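# Four arms build a self-supporting stick ring over well

## Task

Around the centre of the well, a square opening at scene x = 0, y = 0 whose sides follow the x and y axes, with four desks around it and one arm mounted on each (arm1 near x=+0.22 y=+0.56 z=+0.72 facing -90 deg; arm2 near x=-0.52 y=+0.50 z=+0.72 facing -90 deg; arm3 near x=-0.22 y=-0.56 z=+0.72 facing +90 deg; arm4 near x=+0.52 y=-0.50 z=+0.72 facing +90 deg; headings counter-clockwise from +x), assemble a closed loop of wooden sticks. Every stick must have one end supported by a desk and its other end lying on the following stick in the loop; sticks may hang out over the well, and any number of arms may be used. The ring must stand by itself with no robot holding it, and at the end every gripper must have released and the arms must have moved away.

## Robot and tools

Robots. Four identical i2rt Big YAM arms, arm1 to arm4, each bolted to its own desk. Each has six revolute joints, a two-finger gripper and a wrist camera that, with joints 1 and 6 at zero and the hand level and forward, rides on top of the hand looking toward the fingertips. The hand can get roughly 1.0 m from the joint1 axis. A fixed room camera, cam_high, sees the whole scene.

Frames. Everything is in one scene frame: origin on the floor, +z up, well centre at x = 0, y = 0. Feet positions and headings are given in the task. The point called hand is midway between the fingertips; its z axis runs along the fingers and its y axis is the direction in which the fingers close. Nothing in the results prints the feet's exact poses.

execute_actions. Argument actions is a list holding either no action or exactly one. An action is an object whose keys are arm names ("arm1" to "arm4"); each arm you include gets an object with a single key "joints", which is itself an object of named absolute targets, not a list and not offsets. Allowed names, units and ranges: joint1_rad -2.879 to 2.879 (rotates the whole arm about its foot, positive counter-clockwise seen from above, 0 means unfolding along the foot's heading); joint2_rad 0 to 3.141 (shoulder; 0 has the upper arm pointing back about level, rising values lift it and carry it forward); joint3_rad 0 to 3.019 (elbow; 0 is fully folded, larger opens it); joint4_rad -1.692 to 1.57 (hand pitch, positive tilts fingers up); joint5_rad -1.57 to 1.57 (hand yaw, positive toward the arm's right); joint6_rad -2.094 to 2.094 (hand roll, positive clockwise seen from behind the hand); gripper_m 0 to 0.093, the fingertip gap in metres. Tolerances counted as arrived: 0.045, 0.14, 0.09, 0.055, 0.03, 0.035 rad and 0.003 m. Any subset of arms and joints may appear; all start together and may finish at different moments. Omitted joints or arms keep whatever target they had, possibly still straining toward it. Unknown keys or out-of-range numbers make the whole call rejected with no motion. Joints move at different speeds, so the hand's route between postures can bulge outward. Optional cameras lists which images to return (arm1_cam_wrist, arm2_cam_wrist, arm3_cam_wrist, arm4_cam_wrist, cam_high, or all); omitted or null means all, an empty list means none. An empty actions list just reports state and pictures.

wait takes seconds (0 to 10), commands nothing, and returns the same report. zoom_image takes camera and region [x0, y0, x1, y1] in pixels of that camera's most recent full image, top-left origin, at most 504 by 504. Wrist images are 616x616 fisheye; cam_high is 896x504. read_manual returns only licence text. finished_scene takes scene, the integer number of the current scene, and closes it permanently; the ring must already be standing unaided.

Reading results. joint_positions gives the measured values. joint_status tells how each commanded motion ended: off_target (stopped short, may still push), contact_stop or time_out (target dropped and the joint holds where it stopped, though a timed-out joint can keep a nearby target and keep pushing), not_followed (a safety check refused that arm's joint targets, shown with a line 'joint command not followed' and usually a cause; the gripper part still runs, and the refused targets may be retried on later actions), limit_stop_at_motor_heat (the arm quit because of heat; resend the target). on_its_own covers joints not commanded in that call; its 'held at' value is the held target, not the position. The pictures line names the returned images in order. MOTOR HOT appears from 85 °C; at 100 °C an OVER-TEMPERATURE FAULT drops that arm entirely until it cools. If any result reports a stop, later motion calls in the same reply are skipped.

Cautions. The arms do not halt on contact and can press very hard; to relieve a joint that is straining, send it its reported position. A target very near the current reading may produce no motion. Loaded joints sag slowly. Holding loads, even while you are thinking, heats motors, so avoid long static holds. The anti-collision check can react late and ignores fingers, gripper housings and wrist cameras, so keep arms apart yourself; forceful contact between two robots ends the run. Sticks touching robots are fine. Never push or drop anything out of the work area, avoid slamming or dropping sticks, and expect occasional small disturbances to loose objects. The world keeps running while you compose a reply, holding your last command. When finished, open every gripper and move each arm clear of the ring before ending the scene.

Each tool is called after "Emit:" as name(argument=value, ...) on one line, values as JSON.

## Session

Emit:
execute_actions(actions=[])

Scene clock: 0.00 s.
arm1.joint_positions: joint1_rad=+0.088 joint2_rad=+0.485 joint3_rad=+1.353 joint4_rad=-1.506 joint5_rad=-0.091 joint6_rad=+0.125 gripper_m=+0.095
arm1.joint_status: not commanded
arm1.hand: x=+0.2494 y=+0.4013 z=+1.2961 quat_wxyz=(-0.378, -0.622, -0.640, +0.247) (m; scene frame)
arm2.joint_positions: joint1_rad=+0.214 joint2_rad=+0.534 joint3_rad=+1.448 joint4_rad=-1.462 joint5_rad=+0.110 joint6_rad=-0.390 gripper_m=+0.094
arm2.joint_status: not commanded
arm2.hand: x=-0.5051 y=+0.3246 z=+1.2856 quat_wxyz=(-0.278, -0.430, -0.759, +0.402) (m; scene frame)
arm3.joint_positions: joint1_rad=+0.149 joint2_rad=+0.563 joint3_rad=+1.381 joint4_rad=-1.324 joint5_rad=-0.283 joint6_rad=+0.407 gripper_m=+0.094
arm3.joint_status: not commanded
arm3.hand: x=-0.2918 y=-0.3593 z=+1.3635 quat_wxyz=(-0.132, +0.578, -0.631, -0.500) (m; scene frame)
arm4.joint_positions: joint1_rad=-0.331 joint2_rad=+0.473 joint3_rad=+1.449 joint4_rad=-1.284 joint5_rad=+0.179 joint6_rad=+0.095 gripper_m=+0.094
arm4.joint_status: not commanded
arm4.hand: x=+0.6013 y=-0.3632 z=+1.3322 quat_wxyz=(-0.508, +0.389, -0.702, -0.311) (m; scene frame)
pictures: arm1_cam_wrist, arm2_cam_wrist, arm3_cam_wrist, arm4_cam_wrist, cam_high
Images, in order (width x height): arm1_cam_wrist 616x616, arm2_cam_wrist 616x616, arm3_cam_wrist 616x616, arm4_cam_wrist 616x616, cam_high 896x504.

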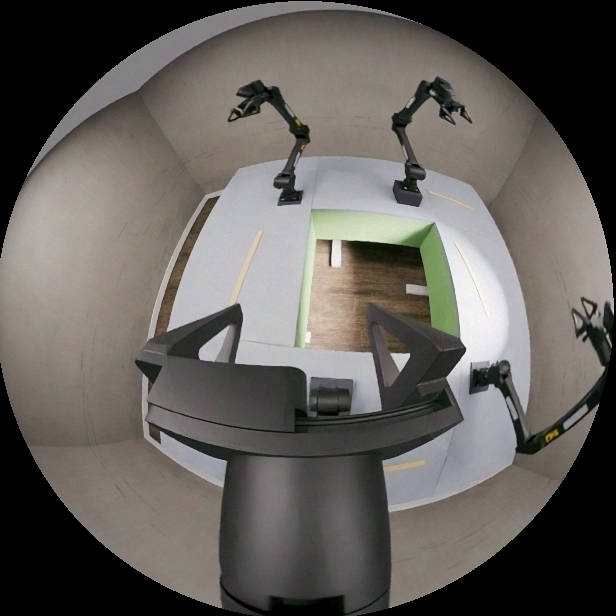

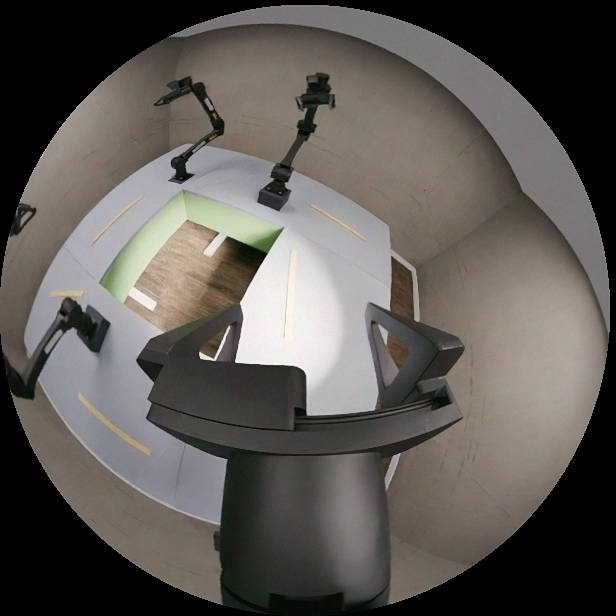

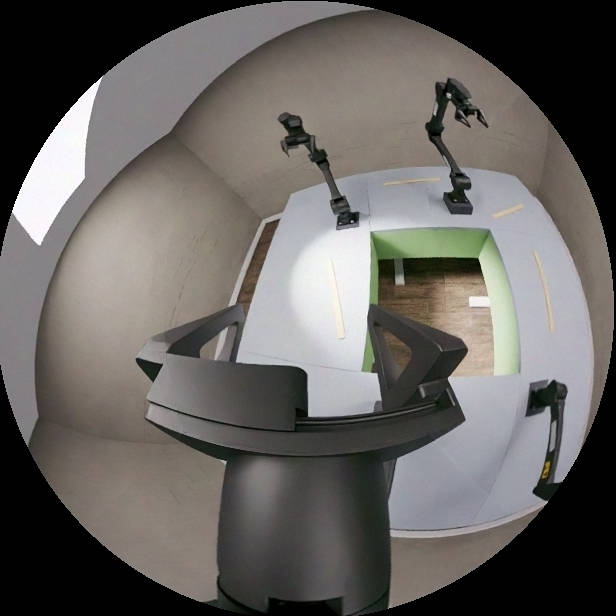

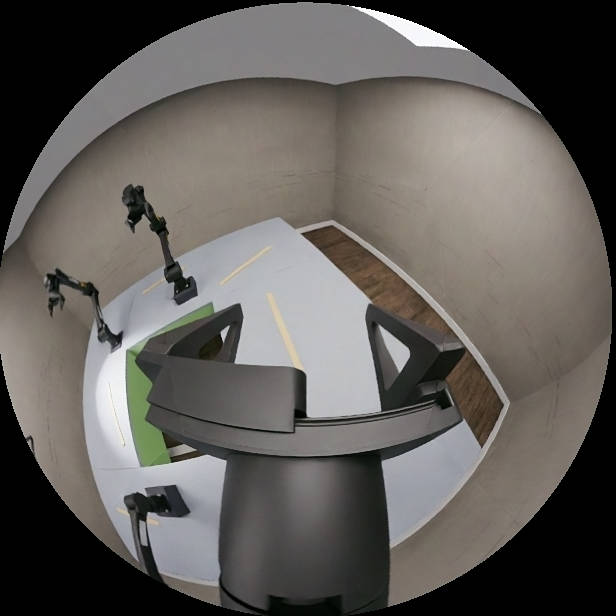

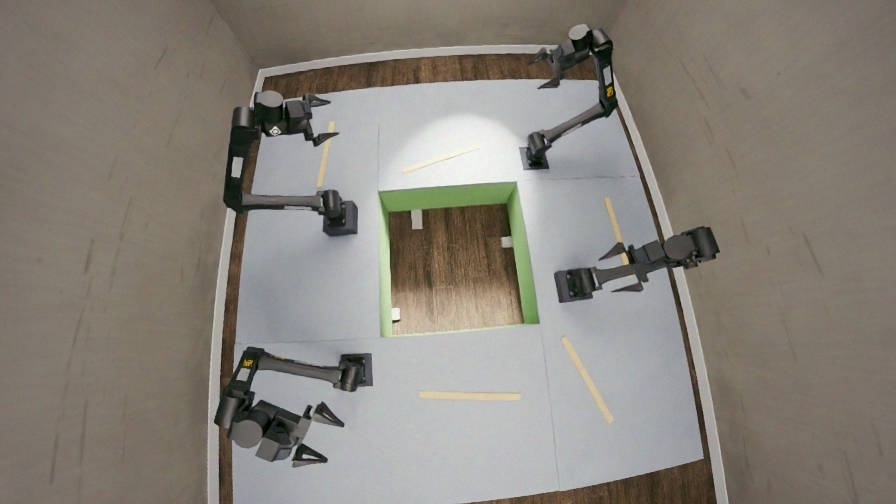

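Emit:
zoom_image(camera="cam_high", region=[300, 100, 660, 302])

Emit:
zoom_image(camera="cam_high", region=[320, 260, 680, 462])

Region (300, 100, 660, 302) of cam_high's 896x504 image, scaled by 1.400, with more detail than that image has; it fills the top 283 rows of this view, and the rest is white.

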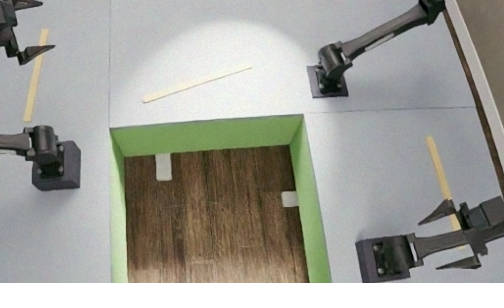

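Region (320, 260, 680, 462) of cam_high's 896x504 image, scaled by 1.400, with more detail than that image has; it fills the top 283 rows of this view, and the rest is white.

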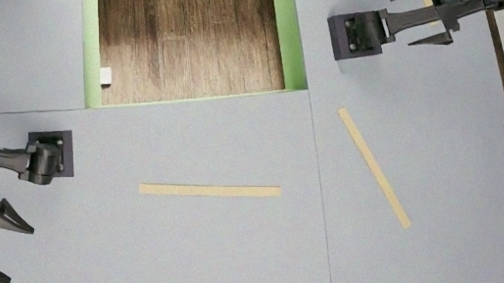

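Emit:
zoom_image(camera="cam_high", region=[330, 300, 450, 420])

Emit:
zoom_image(camera="cam_high", region=[500, 300, 630, 430])

Emit:
zoom_image(camera="cam_high", region=[460, 130, 560, 230])

Emit:
zoom_image(camera="cam_high", region=[300, 110, 430, 240])

Region (330, 300, 450, 420) of cam_high's 896x504 image, scaled by 4.200, with more detail than that image has.

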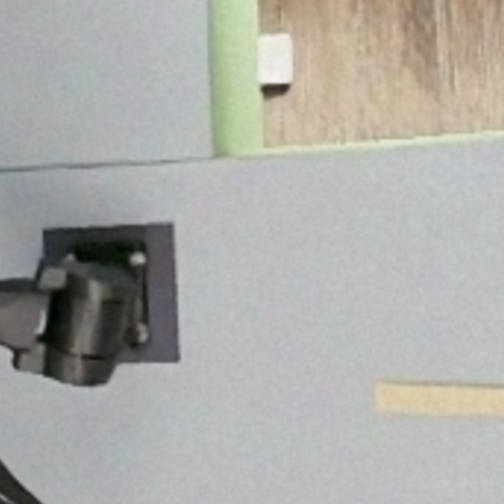

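Region (500, 300, 630, 430) of cam_high's 896x504 image, scaled by 3.877, with more detail than that image has.

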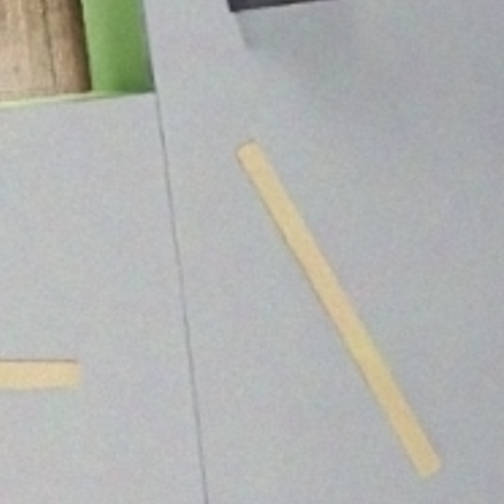

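Region (460, 130, 560, 230) of cam_high's 896x504 image, scaled by 5.040, with more detail than that image has.

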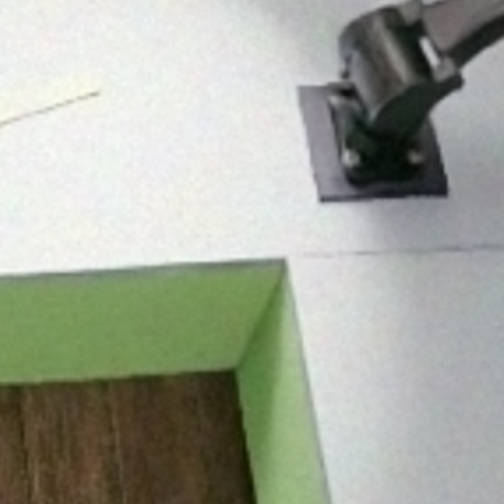

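Region (300, 110, 430, 240) of cam_high's 896x504 image, scaled by 3.877, with more detail than that image has.

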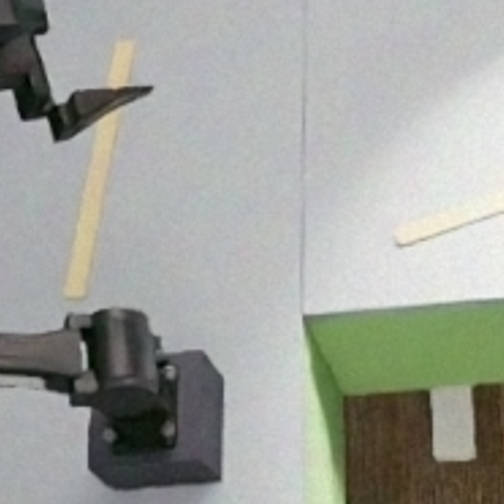

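Emit:
execute_actions(actions=[{"arm1":{"joints":{"joint1_rad":1.489,"joint2_rad":1.498,"joint3_rad":0.783,"joint4_rad":-0.855,"joint5_rad":0,"joint6_rad":-0.489,"gripper_m":0.065}},"arm2":{"joints":{"joint1_rad":-0.151,"joint2_rad":1.564,"joint3_rad":1.035,"joint4_rad":-1.043,"joint5_rad":0,"joint6_rad":-0.435,"gripper_m":0.065}},"arm3":{"joints":{"joint1_rad":1.972,"joint2_rad":1.643,"joint3_rad":0.866,"joint4_rad":-0.794,"joint5_rad":0,"joint6_rad":0.487,"gripper_m":0.065}},"arm4":{"joints":{"joint1_rad":-0.32,"joint2_rad":1.603,"joint3_rad":1.091,"joint4_rad":-1.059,"joint5_rad":0,"joint6_rad":-0.208,"gripper_m":0.065}}}])

Scene clock: 121.90 s.
arm1.joint_positions: joint1_rad=+1.488 joint2_rad=+1.493 joint3_rad=+0.786 joint4_rad=-0.868 joint5_rad=+0.000 joint6_rad=-0.479 gripper_m=+0.065
arm1.joint_status: all done
arm1.hand: x=+0.5657 y=+0.5374 z=+0.8029 quat_wxyz=(+0.002, +0.206, -0.978, +0.001) (m; scene frame)
arm2.joint_positions: joint1_rad=-0.145 joint2_rad=+1.552 joint3_rad=+1.031 joint4_rad=-1.055 joint5_rad=+0.002 joint6_rad=-0.427 gripper_m=+0.065
arm2.joint_status: all done
arm2.hand: x=-0.5802 y=+0.0912 z=+0.8018 quat_wxyz=(+0.001, -0.600, -0.800, -0.005) (m; scene frame)
arm3.joint_positions: joint1_rad=+1.973 joint2_rad=+1.639 joint3_rad=+0.873 joint4_rad=-0.798 joint5_rad=+0.000 joint6_rad=+0.472 gripper_m=+0.065
arm3.joint_status: all done
arm3.hand: x=-0.5768 y=-0.7165 z=+0.8077 quat_wxyz=(+0.004, +1.000, -0.030, -0.007) (m; scene frame)
arm4.joint_positions: joint1_rad=-0.331 joint2_rad=+1.608 joint3_rad=+1.093 joint4_rad=-1.071 joint5_rad=+0.003 joint6_rad=-0.198 gripper_m=+0.065
arm4.joint_status: all done
arm4.hand: x=+0.6607 y=-0.0921 z=+0.8010 quat_wxyz=(+0.003, +0.659, -0.752, +0.002) (m; scene frame)
pictures: arm1_cam_wrist, arm2_cam_wrist, arm3_cam_wrist, arm4_cam_wrist, cam_high
Images, in order (width x height): arm1_cam_wrist 616x616, arm2_cam_wrist 616x616, arm3_cam_wrist 616x616, arm4_cam_wrist 616x616, cam_high 896x504.

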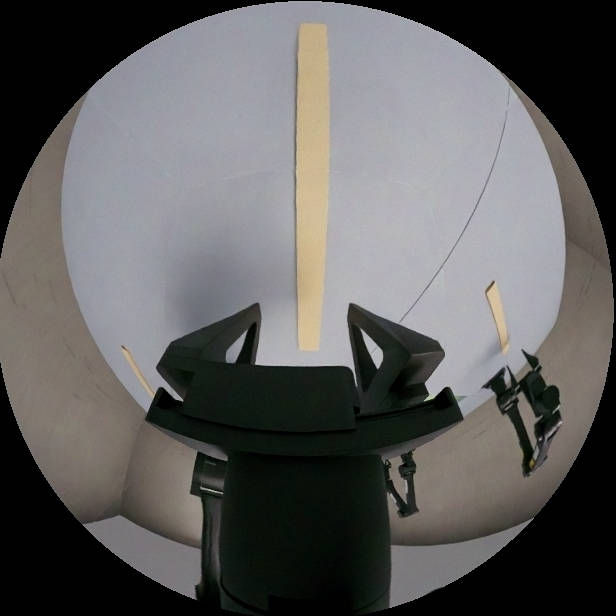

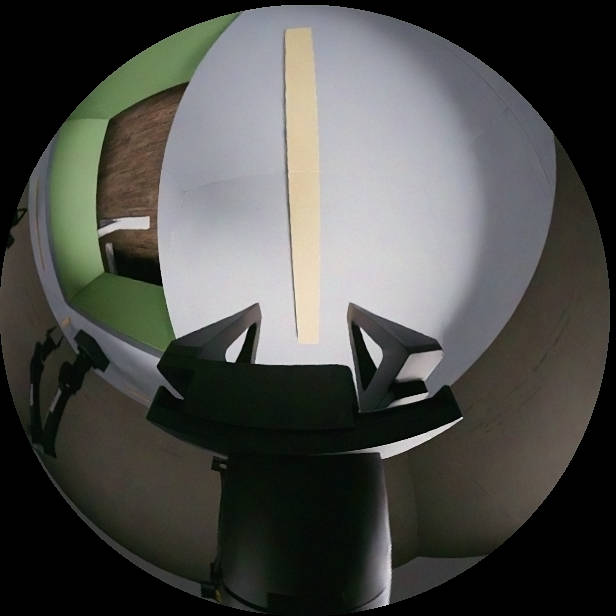

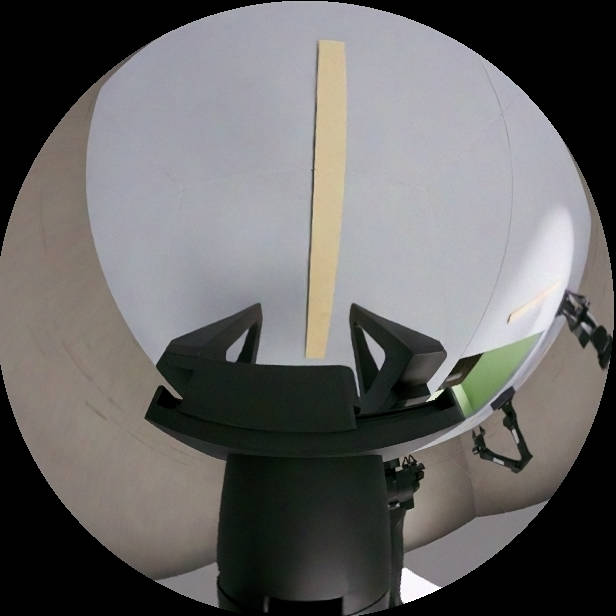

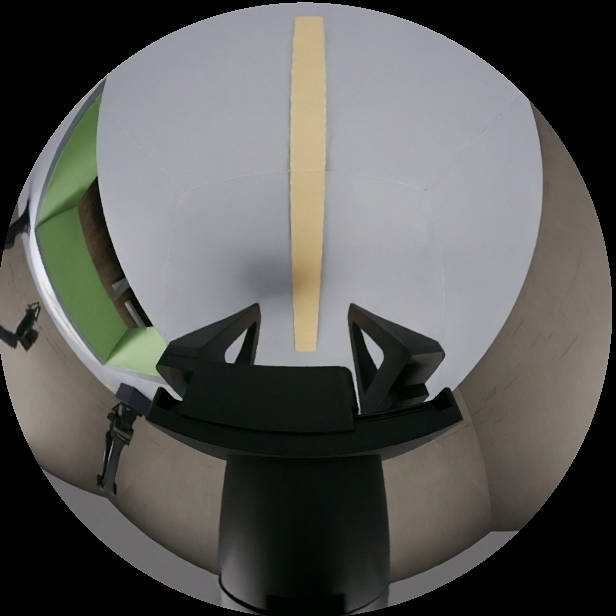

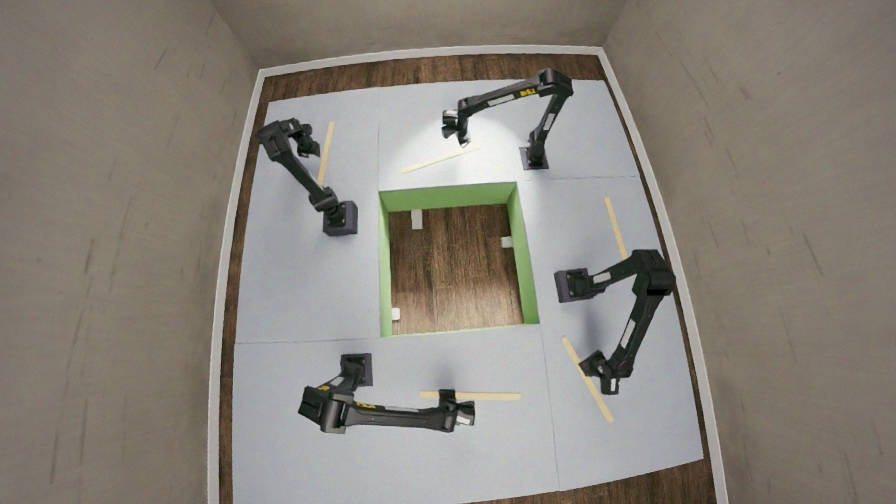

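Emit:
execute_actions(actions=[{"arm1":{"joints":{"joint1_rad":1.465,"joint2_rad":1.626,"joint3_rad":0.734,"joint4_rad":-0.668}},"arm2":{"joints":{"joint2_rad":1.651,"joint3_rad":0.971,"joint4_rad":-0.88,"joint6_rad":-0.47}},"arm3":{"joints":{"joint1_rad":1.932,"joint2_rad":1.743,"joint3_rad":0.772,"joint4_rad":-0.595}},"arm4":{"joints":{"joint2_rad":1.686,"joint3_rad":1.027,"joint4_rad":-0.90}}}], cameras=["arm1_cam_wrist","arm2_cam_wrist","arm3_cam_wrist","arm4_cam_wrist"])

Scene clock: 143.60 s.
arm1.joint_positions: joint1_rad=+1.477 joint2_rad=+1.632 joint3_rad=+0.737 joint4_rad=-0.682 joint5_rad=+0.000 joint6_rad=-0.479 gripper_m=+0.065
arm1.joint_status: all done
arm1.hand: x=+0.5661 y=+0.5335 z=+0.7441 quat_wxyz=(+0.003, +0.201, -0.980, +0.000) (m; scene frame)
arm2.joint_positions: joint1_rad=-0.145 joint2_rad=+1.647 joint3_rad=+0.973 joint4_rad=-0.891 joint5_rad=+0.002 joint6_rad=-0.461 gripper_m=+0.065
arm2.joint_status: all done
arm2.hand: x=-0.5807 y=+0.0860 z=+0.7462 quat_wxyz=(-0.002, -0.586, -0.810, +0.000) (m; scene frame)
arm3.joint_positions: joint1_rad=+1.937 joint2_rad=+1.749 joint3_rad=+0.771 joint4_rad=-0.605 joint5_rad=+0.000 joint6_rad=+0.472 gripper_m=+0.065
arm3.joint_status: all done
arm3.hand: x=-0.5583 y=-0.6940 z=+0.7428 quat_wxyz=(+0.000, +0.999, -0.048, +0.002) (m; scene frame)
arm4.joint_positions: joint1_rad=-0.331 joint2_rad=+1.697 joint3_rad=+1.030 joint4_rad=-0.914 joint5_rad=+0.003 joint6_rad=-0.198 gripper_m=+0.065
arm4.joint_status: all done
arm4.hand: x=+0.6614 y=-0.0894 z=+0.7442 quat_wxyz=(+0.000, +0.659, -0.752, +0.000) (m; scene frame)
pictures: arm1_cam_wrist, arm2_cam_wrist, arm3_cam_wrist, arm4_cam_wrist
Images, in order (width x height): arm1_cam_wrist 616x616, arm2_cam_wrist 616x616, arm3_cam_wrist 616x616, arm4_cam_wrist 616x616.

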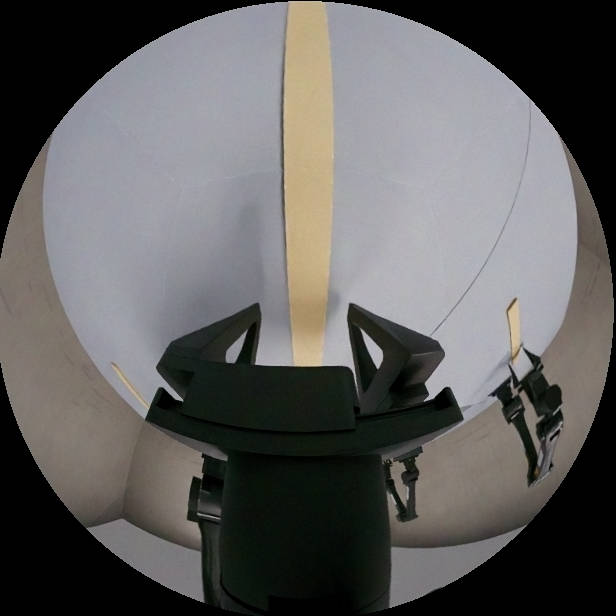

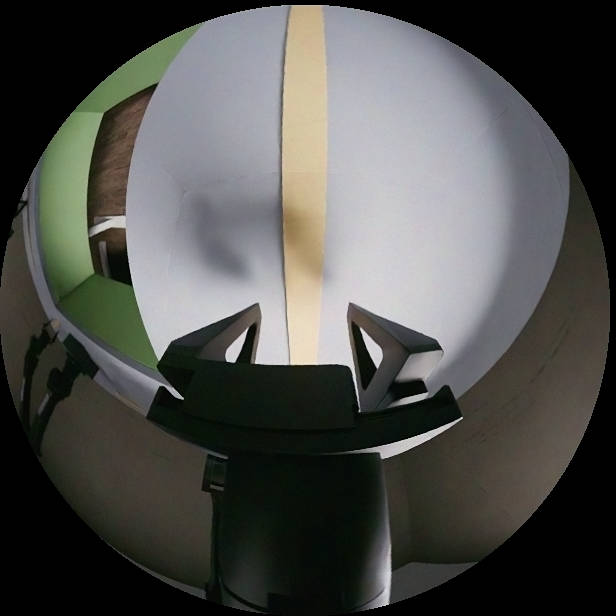

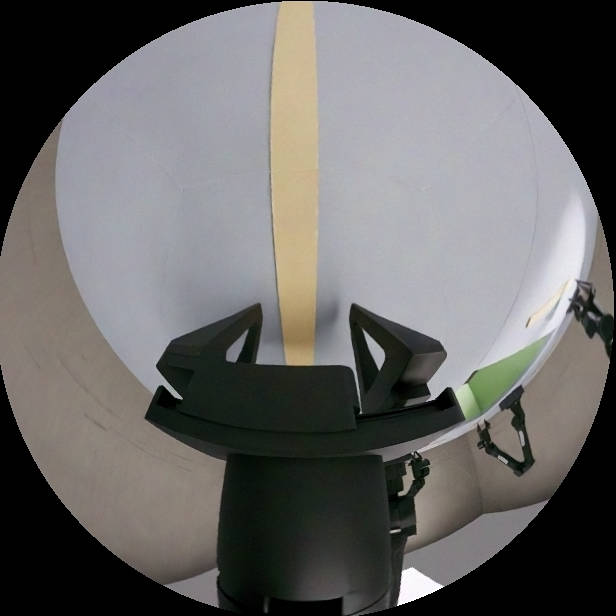

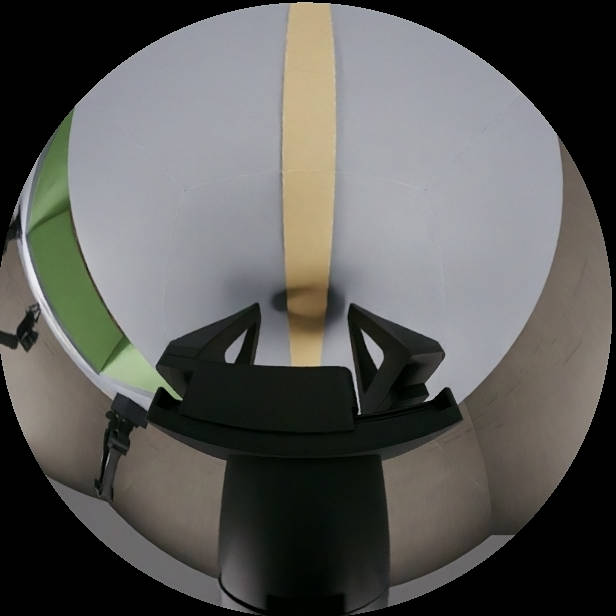

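Emit:
execute_actions(actions=[{"arm1":{"joints":{"joint2_rad":1.668,"joint4_rad":-0.625}},"arm2":{"joints":{"joint2_rad":1.70,"joint4_rad":-0.835}},"arm3":{"joints":{"joint2_rad":1.79,"joint4_rad":-0.54}},"arm4":{"joints":{"joint2_rad":1.708,"joint4_rad":-0.875}}}], cameras=["arm1_cam_wrist","arm2_cam_wrist","arm3_cam_wrist","arm4_cam_wrist"])

Scene clock: 152.83 s.
arm1.joint_positions: joint1_rad=+1.477 joint2_rad=+1.657 joint3_rad=+0.737 joint4_rad=-0.639 joint5_rad=+0.000 joint6_rad=-0.479 gripper_m=+0.065
arm1.joint_status: all done
arm1.hand: x=+0.5722 y=+0.5330 z=+0.7358 quat_wxyz=(-0.005, +0.201, -0.980, +0.003) (m; scene frame)
arm2.joint_positions: joint1_rad=-0.145 joint2_rad=+1.681 joint3_rad=+0.973 joint4_rad=-0.847 joint5_rad=+0.002 joint6_rad=-0.462 gripper_m=+0.065
arm2.joint_status: all done
arm2.hand: x=-0.5816 y=+0.0793 z=+0.7327 quat_wxyz=(-0.004, -0.586, -0.810, +0.004) (m; scene frame)
arm3.joint_positions: joint1_rad=+1.937 joint2_rad=+1.777 joint3_rad=+0.771 joint4_rad=-0.550 joint5_rad=+0.000 joint6_rad=+0.472 gripper_m=+0.065
arm3.joint_status: all done
arm3.hand: x=-0.5656 y=-0.6969 z=+0.7332 quat_wxyz=(+0.006, +0.999, -0.048, -0.011) (m; scene frame)
arm4.joint_positions: joint1_rad=-0.331 joint2_rad=+1.697 joint3_rad=+1.030 joint4_rad=-0.890 joint5_rad=+0.003 joint6_rad=-0.198 gripper_m=+0.065
arm4.joint_status: all done
arm4.hand: x=+0.6634 y=-0.0836 z=+0.7443 quat_wxyz=(-0.010, +0.659, -0.752, -0.006) (m; scene frame)
pictures: arm1_cam_wrist, arm2_cam_wrist, arm3_cam_wrist, arm4_cam_wrist
Images, in order (width x height): arm1_cam_wrist 616x616, arm2_cam_wrist 616x616, arm3_cam_wrist 616x616, arm4_cam_wrist 616x616.

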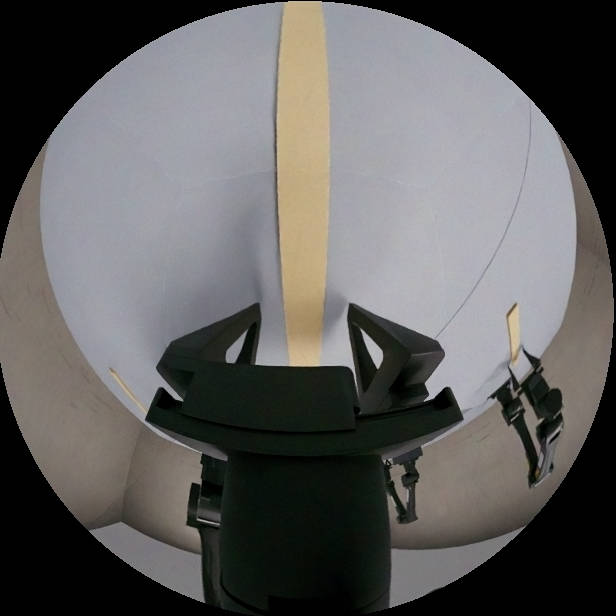

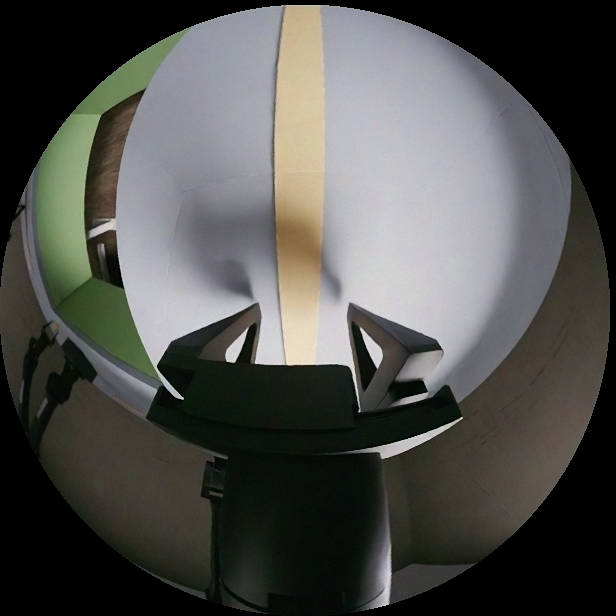

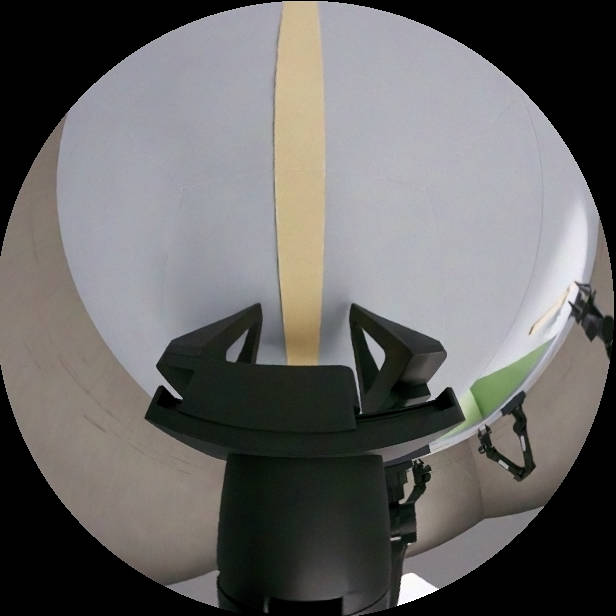

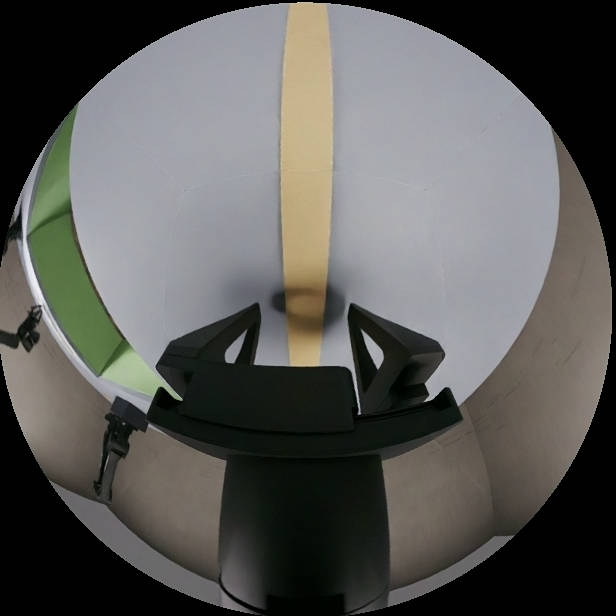

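Emit:
execute_actions(actions=[{"arm1":{"joints":{"joint2_rad":1.70}},"arm2":{"joints":{"joint2_rad":1.735}},"arm3":{"joints":{"joint2_rad":1.825}},"arm4":{"joints":{"joint2_rad":1.74}}}], cameras=["arm2_cam_wrist","arm4_cam_wrist"])

Scene clock: 161.77 s.
arm1.joint_positions: joint1_rad=+1.477 joint2_rad=+1.678 joint3_rad=+0.737 joint4_rad=-0.635 joint5_rad=+0.001 joint6_rad=-0.480 gripper_m=+0.065
arm1.joint_status: all done
arm1.hand: x=+0.5693 y=+0.5332 z=+0.7287 quat_wxyz=(+0.003, +0.202, -0.979, +0.001) (m; scene frame)
arm2.joint_positions: joint1_rad=-0.145 joint2_rad=+1.707 joint3_rad=+0.973 joint4_rad=-0.843 joint5_rad=+0.002 joint6_rad=-0.463 gripper_m=+0.065
arm2.joint_status: all done
arm2.hand: x=-0.5812 y=+0.0817 z=+0.7221 quat_wxyz=(+0.001, -0.586, -0.811, -0.006) (m; scene frame)
arm3.joint_positions: joint1_rad=+1.937 joint2_rad=+1.799 joint3_rad=+0.771 joint4_rad=-0.548 joint5_rad=+0.001 joint6_rad=+0.473 gripper_m=+0.065
arm3.joint_status: all done
arm3.hand: x=-0.5618 y=-0.6951 z=+0.7254 quat_wxyz=(+0.001, +0.999, -0.049, -0.002) (m; scene frame)
arm4.joint_positions: joint1_rad=-0.331 joint2_rad=+1.720 joint3_rad=+1.030 joint4_rad=-0.886 joint5_rad=+0.001 joint6_rad=-0.199 gripper_m=+0.065
arm4.joint_status: all done
arm4.hand: x=+0.6624 y=-0.0852 z=+0.7346 quat_wxyz=(-0.001, +0.659, -0.752, -0.002) (m; scene frame)
pictures: arm2_cam_wrist, arm4_cam_wrist
Images, in order (width x height): arm2_cam_wrist 616x616, arm4_cam_wrist 616x616.

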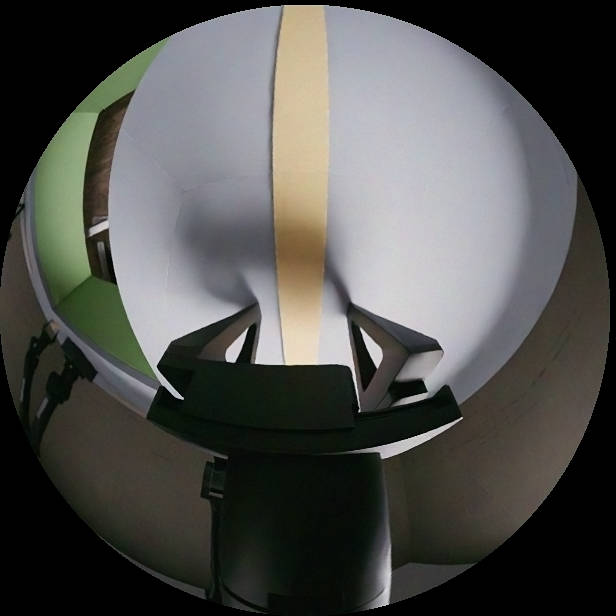

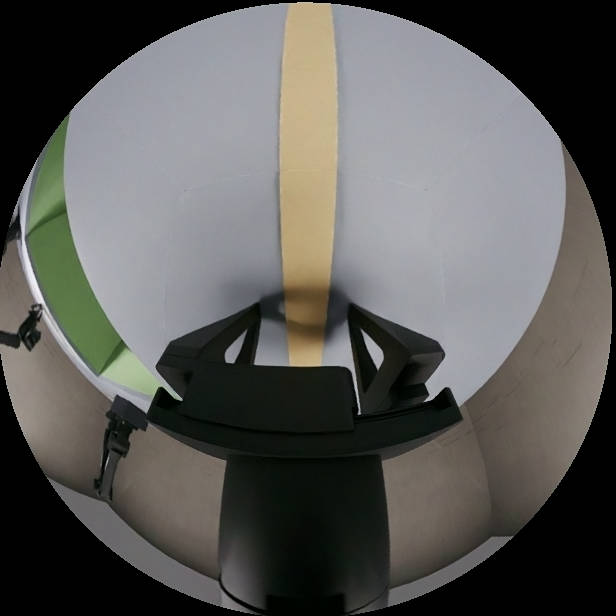

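Emit:
execute_actions(actions=[{"arm1":{"joints":{"gripper_m":0.02}},"arm2":{"joints":{"gripper_m":0.02}},"arm3":{"joints":{"gripper_m":0.02}},"arm4":{"joints":{"gripper_m":0.02}}}], cameras=[])

Emit:
execute_actions(actions=[{"arm1":{"joints":{"joint2_rad":1.498,"joint3_rad":0.783,"joint4_rad":-0.855}},"arm2":{"joints":{"joint2_rad":1.564,"joint3_rad":1.035,"joint4_rad":-1.043}},"arm3":{"joints":{"joint2_rad":1.643,"joint3_rad":0.866,"joint4_rad":-0.794}},"arm4":{"joints":{"joint2_rad":1.603,"joint3_rad":1.091,"joint4_rad":-1.059}}}])

Scene clock: 171.00 s.
arm1.joint_positions: joint1_rad=+1.476 joint2_rad=+1.678 joint3_rad=+0.737 joint4_rad=-0.634 joint5_rad=+0.002 joint6_rad=-0.480 gripper_m=+0.028
arm1.joint_status: gripper_m off_target (ended at +0.028, target +0.020)
arm1.hand: x=+0.5696 y=+0.5327 z=+0.7287 quat_wxyz=(+0.003, +0.201, -0.979, +0.001) (m; scene frame)
arm2.joint_positions: joint1_rad=-0.145 joint2_rad=+1.707 joint3_rad=+0.973 joint4_rad=-0.843 joint5_rad=+0.002 joint6_rad=-0.463 gripper_m=+0.028
arm2.joint_status: gripper_m off_target (ended at +0.028, target +0.020)
arm2.hand: x=-0.5812 y=+0.0817 z=+0.7221 quat_wxyz=(+0.001, -0.586, -0.811, -0.006) (m; scene frame)
arm3.joint_positions: joint1_rad=+1.937 joint2_rad=+1.799 joint3_rad=+0.771 joint4_rad=-0.548 joint5_rad=+0.004 joint6_rad=+0.474 gripper_m=+0.027
arm3.joint_status: gripper_m off_target (ended at +0.027, target +0.020)
arm3.hand: x=-0.5619 y=-0.6947 z=+0.7253 quat_wxyz=(+0.000, +0.999, -0.049, -0.002) (m; scene frame)
arm4.joint_positions: joint1_rad=-0.331 joint2_rad=+1.720 joint3_rad=+1.030 joint4_rad=-0.885 joint5_rad=+0.000 joint6_rad=-0.199 gripper_m=+0.027
arm4.joint_status: gripper_m off_target (ended at +0.027, target +0.020)
arm4.hand: x=+0.6623 y=-0.0850 z=+0.7346 quat_wxyz=(-0.001, +0.659, -0.752, -0.002) (m; scene frame)
pictures: none
No camera images: the call's "cameras" was empty. Leave "cameras" out to get every camera's image.

Scene clock: 172.03 s.
arm1.joint_positions: joint1_rad=+1.476 joint2_rad=+1.491 joint3_rad=+0.741 joint4_rad=-0.843 joint5_rad=+0.002 joint6_rad=-0.480 gripper_m=+0.028
arm1.joint_status: all done
arm1.hand: x=+0.5490 y=+0.5344 z=+0.7907 quat_wxyz=(+0.011, +0.201, -0.979, -0.001) (m; scene frame)
arm2.joint_positions: joint1_rad=-0.145 joint2_rad=+1.565 joint3_rad=+0.992 joint4_rad=-1.033 joint5_rad=+0.002 joint6_rad=-0.463 gripper_m=+0.028
arm2.joint_status: all done
arm2.hand: x=-0.5782 y=+0.1042 z=+0.7843 quat_wxyz=(+0.008, -0.586, -0.810, -0.019) (m; scene frame)
arm3.joint_positions: joint1_rad=+1.937 joint2_rad=+1.631 joint3_rad=+0.840 joint4_rad=-0.787 joint5_rad=+0.002 joint6_rad=+0.474 gripper_m=+0.027
arm3.joint_status: all done
arm3.hand: x=-0.5700 y=-0.6982 z=+0.8015 quat_wxyz=(+0.000, +0.999, -0.049, -0.001) (m; scene frame)
arm4.joint_positions: joint1_rad=-0.331 joint2_rad=+1.597 joint3_rad=+1.045 joint4_rad=-1.047 joint5_rad=+0.000 joint6_rad=-0.199 gripper_m=+0.027
arm4.joint_status: all done
arm4.hand: x=+0.6556 y=-0.1052 z=+0.7897 quat_wxyz=(+0.009, +0.659, -0.752, +0.004) (m; scene frame)
pictures: arm1_cam_wrist, arm2_cam_wrist, arm3_cam_wrist, arm4_cam_wrist, cam_high
Images, in order (width x height): arm1_cam_wrist 616x616, arm2_cam_wrist 616x616, arm3_cam_wrist 616x616, arm4_cam_wrist 616x616, cam_high 896x504.

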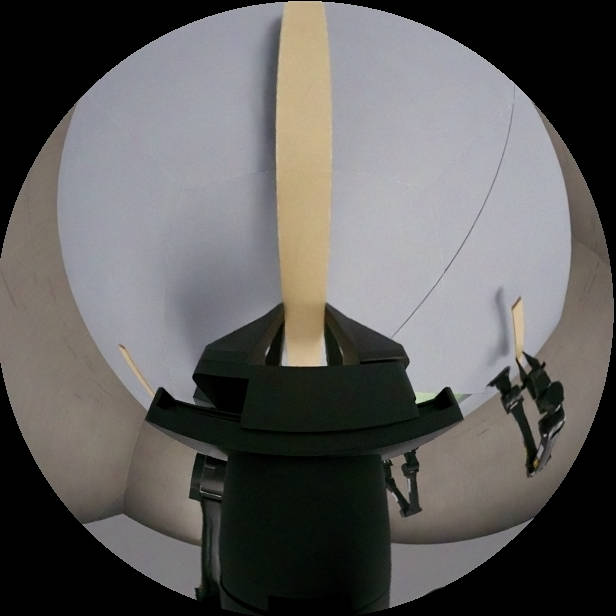

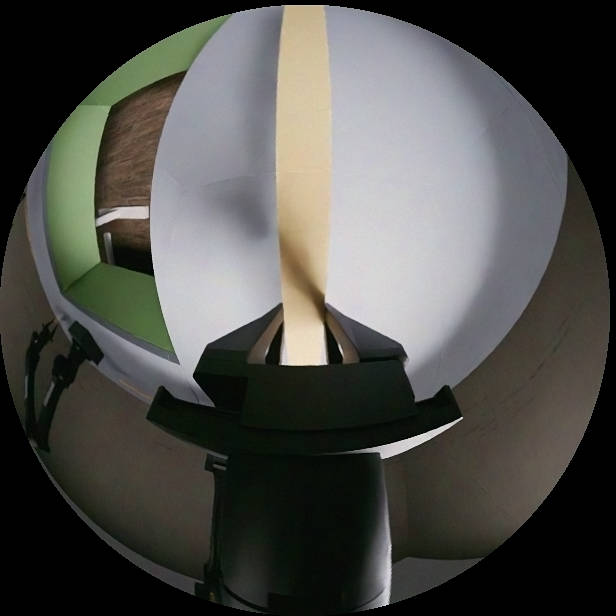

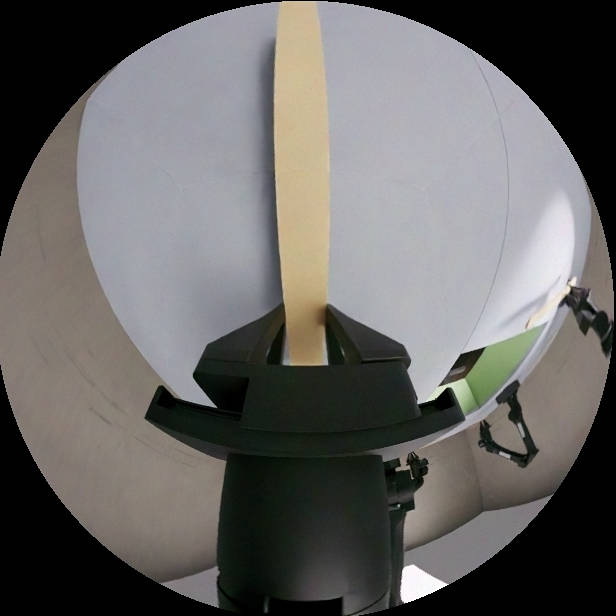

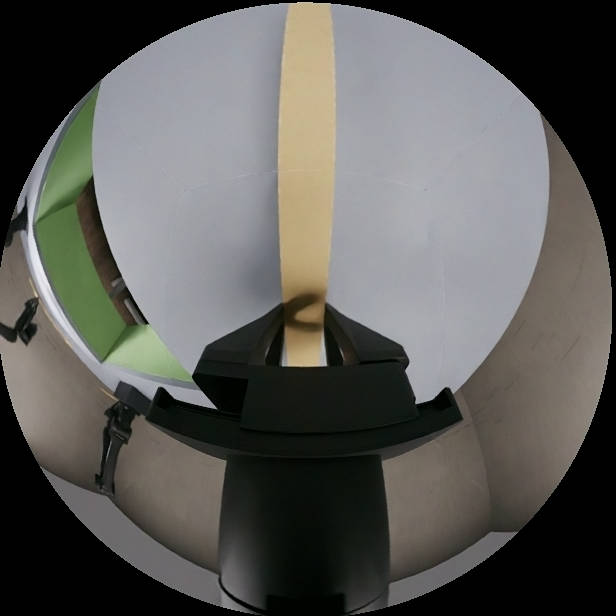

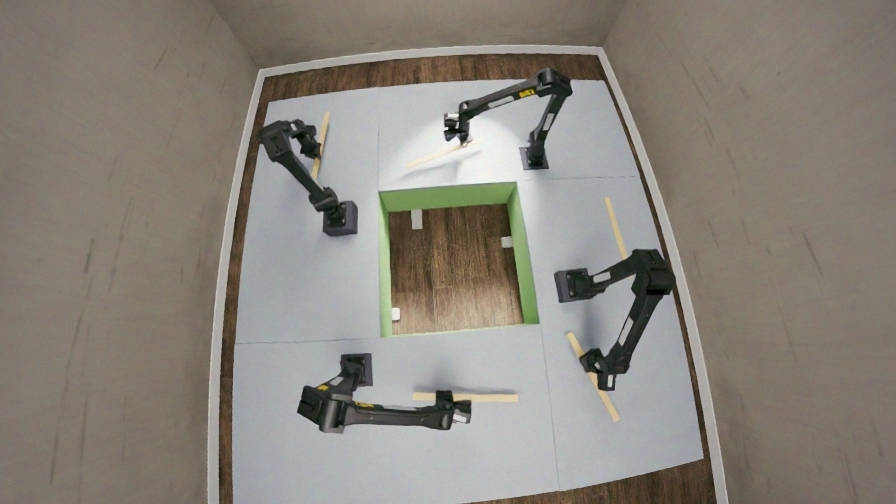

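Emit:
zoom_image(camera="arm1_cam_wrist", region=[470, 270, 590, 390])

Emit:
zoom_image(camera="arm3_cam_wrist", region=[500, 250, 616, 366])

Region (470, 270, 590, 390) of arm1_cam_wrist's 616x616 image, scaled by 4.200, with more detail than that image has.

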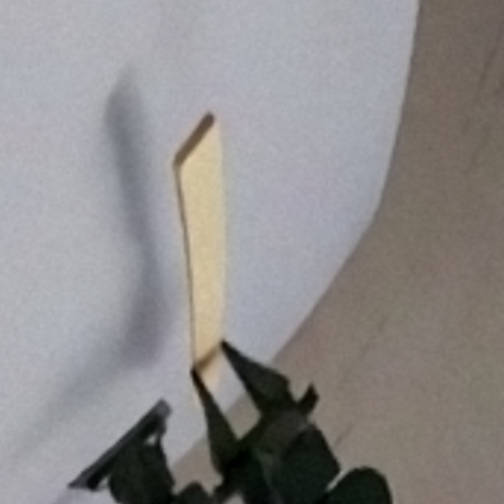

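Region (500, 250, 616, 366) of arm3_cam_wrist's 616x616 image, scaled by 4.345, with more detail than that image has.

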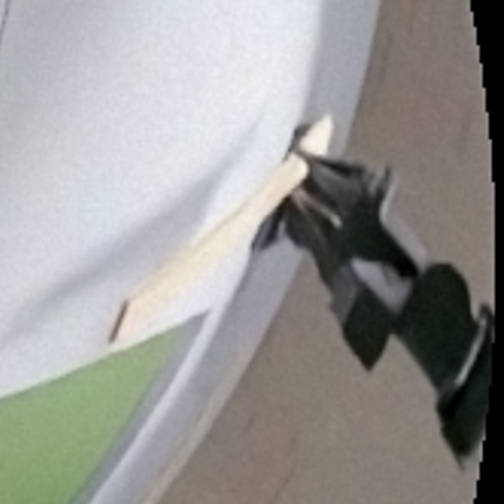

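Emit:
execute_actions(actions=[{"arm1":{"joints":{"joint2_rad":1.181,"joint3_rad":0.724,"joint4_rad":-0.955,"joint5_rad":-0.122,"joint6_rad":-0.655}},"arm3":{"joints":{"joint1_rad":1.6,"joint2_rad":1.18,"joint3_rad":0.759,"joint4_rad":-1.011,"joint5_rad":-0.105,"joint6_rad":0}}}], cameras=[])

Emit:
execute_actions(actions=[{"arm1":{"joints":{"joint1_rad":-0.677}},"arm3":{"joints":{"joint1_rad":-0.661,"joint6_rad":-0.654}}}], cameras=["cam_high","arm2_cam_wrist","arm4_cam_wrist"])

Scene clock: 253.00 s.
arm1.joint_positions: joint1_rad=+1.476 joint2_rad=+1.173 joint3_rad=+0.723 joint4_rad=-0.944 joint5_rad=-0.118 joint6_rad=-0.645 gripper_m=+0.028
arm1.joint_status: all done
arm1.hand: x=+0.5422 y=+0.5557 z=+0.8826 quat_wxyz=(-0.103, +0.285, -0.953, -0.023) (m; scene frame)
arm2.joint_positions: joint1_rad=-0.145 joint2_rad=+1.565 joint3_rad=+0.992 joint4_rad=-1.033 joint5_rad=+0.002 joint6_rad=-0.463 gripper_m=+0.028
arm2.joint_status: not commanded
arm2.hand: x=-0.5782 y=+0.1042 z=+0.7843 quat_wxyz=(+0.008, -0.586, -0.810, -0.019) (m; scene frame)
arm3.joint_positions: joint1_rad=+1.602 joint2_rad=+1.171 joint3_rad=+0.756 joint4_rad=-1.005 joint5_rad=-0.103 joint6_rad=+0.016 gripper_m=+0.027
arm3.joint_status: all done
arm3.hand: x=-0.5385 y=-0.5896 z=+0.9235 quat_wxyz=(+0.055, +0.995, +0.016, -0.078) (m; scene frame)
arm4.joint_positions: joint1_rad=-0.331 joint2_rad=+1.597 joint3_rad=+1.045 joint4_rad=-1.047 joint5_rad=+0.000 joint6_rad=-0.199 gripper_m=+0.027
arm4.joint_status: not commanded
arm4.hand: x=+0.6556 y=-0.1052 z=+0.7897 quat_wxyz=(+0.009, +0.659, -0.752, +0.004) (m; scene frame)
pictures: none
No camera images: the call's "cameras" was empty. Leave "cameras" out to get every camera's image.

Scene clock: 255.10 s.
arm1.joint_positions: joint1_rad=-0.672 joint2_rad=+1.174 joint3_rad=+0.723 joint4_rad=-0.944 joint5_rad=-0.120 joint6_rad=-0.647 gripper_m=+0.028
arm1.joint_status: all done
arm1.hand: x=+0.0358 y=+0.2900 z=+0.8827 quat_wxyz=(-0.072, -0.701, -0.705, +0.079) (m; scene frame)
arm2.joint_positions: joint1_rad=-0.145 joint2_rad=+1.565 joint3_rad=+0.992 joint4_rad=-1.033 joint5_rad=+0.002 joint6_rad=-0.463 gripper_m=+0.028
arm2.joint_status: not commanded
arm2.hand: x=-0.5782 y=+0.1042 z=+0.7843 quat_wxyz=(+0.008, -0.586, -0.810, -0.019) (m; scene frame)
arm3.joint_positions: joint1_rad=-0.657 joint2_rad=+1.174 joint3_rad=+0.756 joint4_rad=-1.005 joint5_rad=-0.103 joint6_rad=-0.638 gripper_m=+0.027
arm3.joint_status: all done
arm3.hand: x=-0.0346 y=-0.2914 z=+0.9168 quat_wxyz=(-0.061, +0.703, -0.705, -0.063) (m; scene frame)
arm4.joint_positions: joint1_rad=-0.331 joint2_rad=+1.597 joint3_rad=+1.045 joint4_rad=-1.047 joint5_rad=+0.000 joint6_rad=-0.199 gripper_m=+0.027
arm4.joint_status: not commanded
arm4.hand: x=+0.6556 y=-0.1052 z=+0.7897 quat_wxyz=(+0.009, +0.659, -0.752, +0.004) (m; scene frame)
pictures: arm2_cam_wrist, arm4_cam_wrist, cam_high
Images, in order (width x height): arm2_cam_wrist 616x616, arm4_cam_wrist 616x616, cam_high 896x504.

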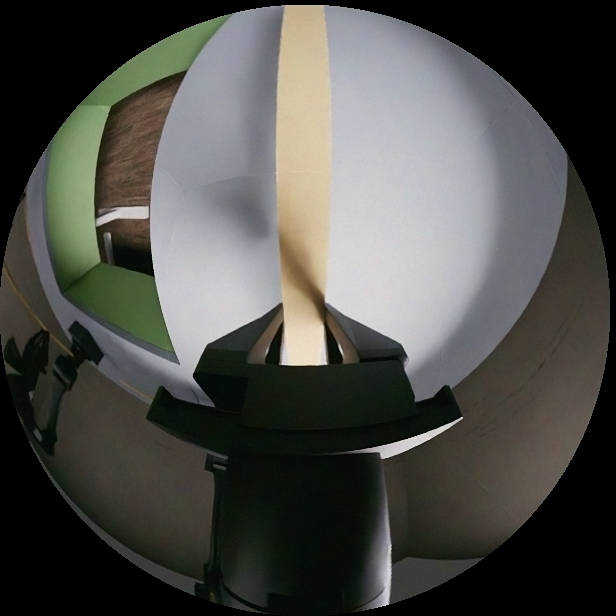

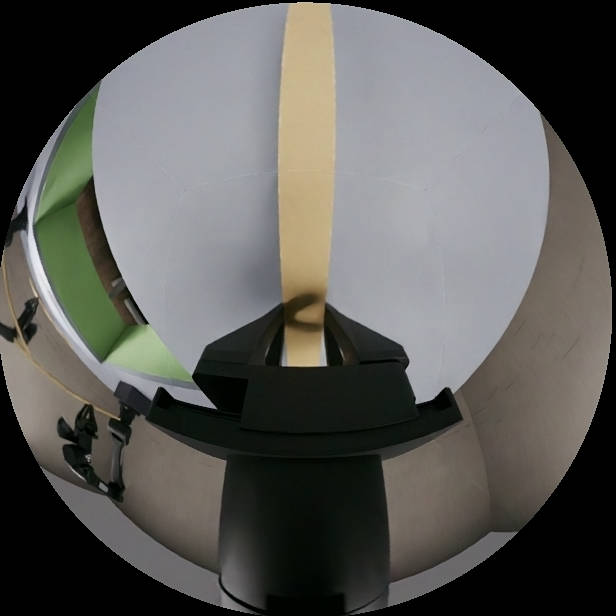

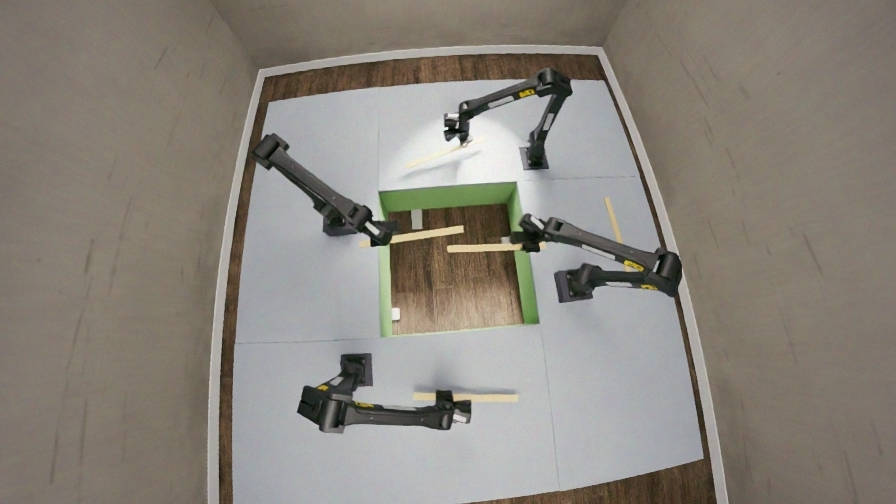

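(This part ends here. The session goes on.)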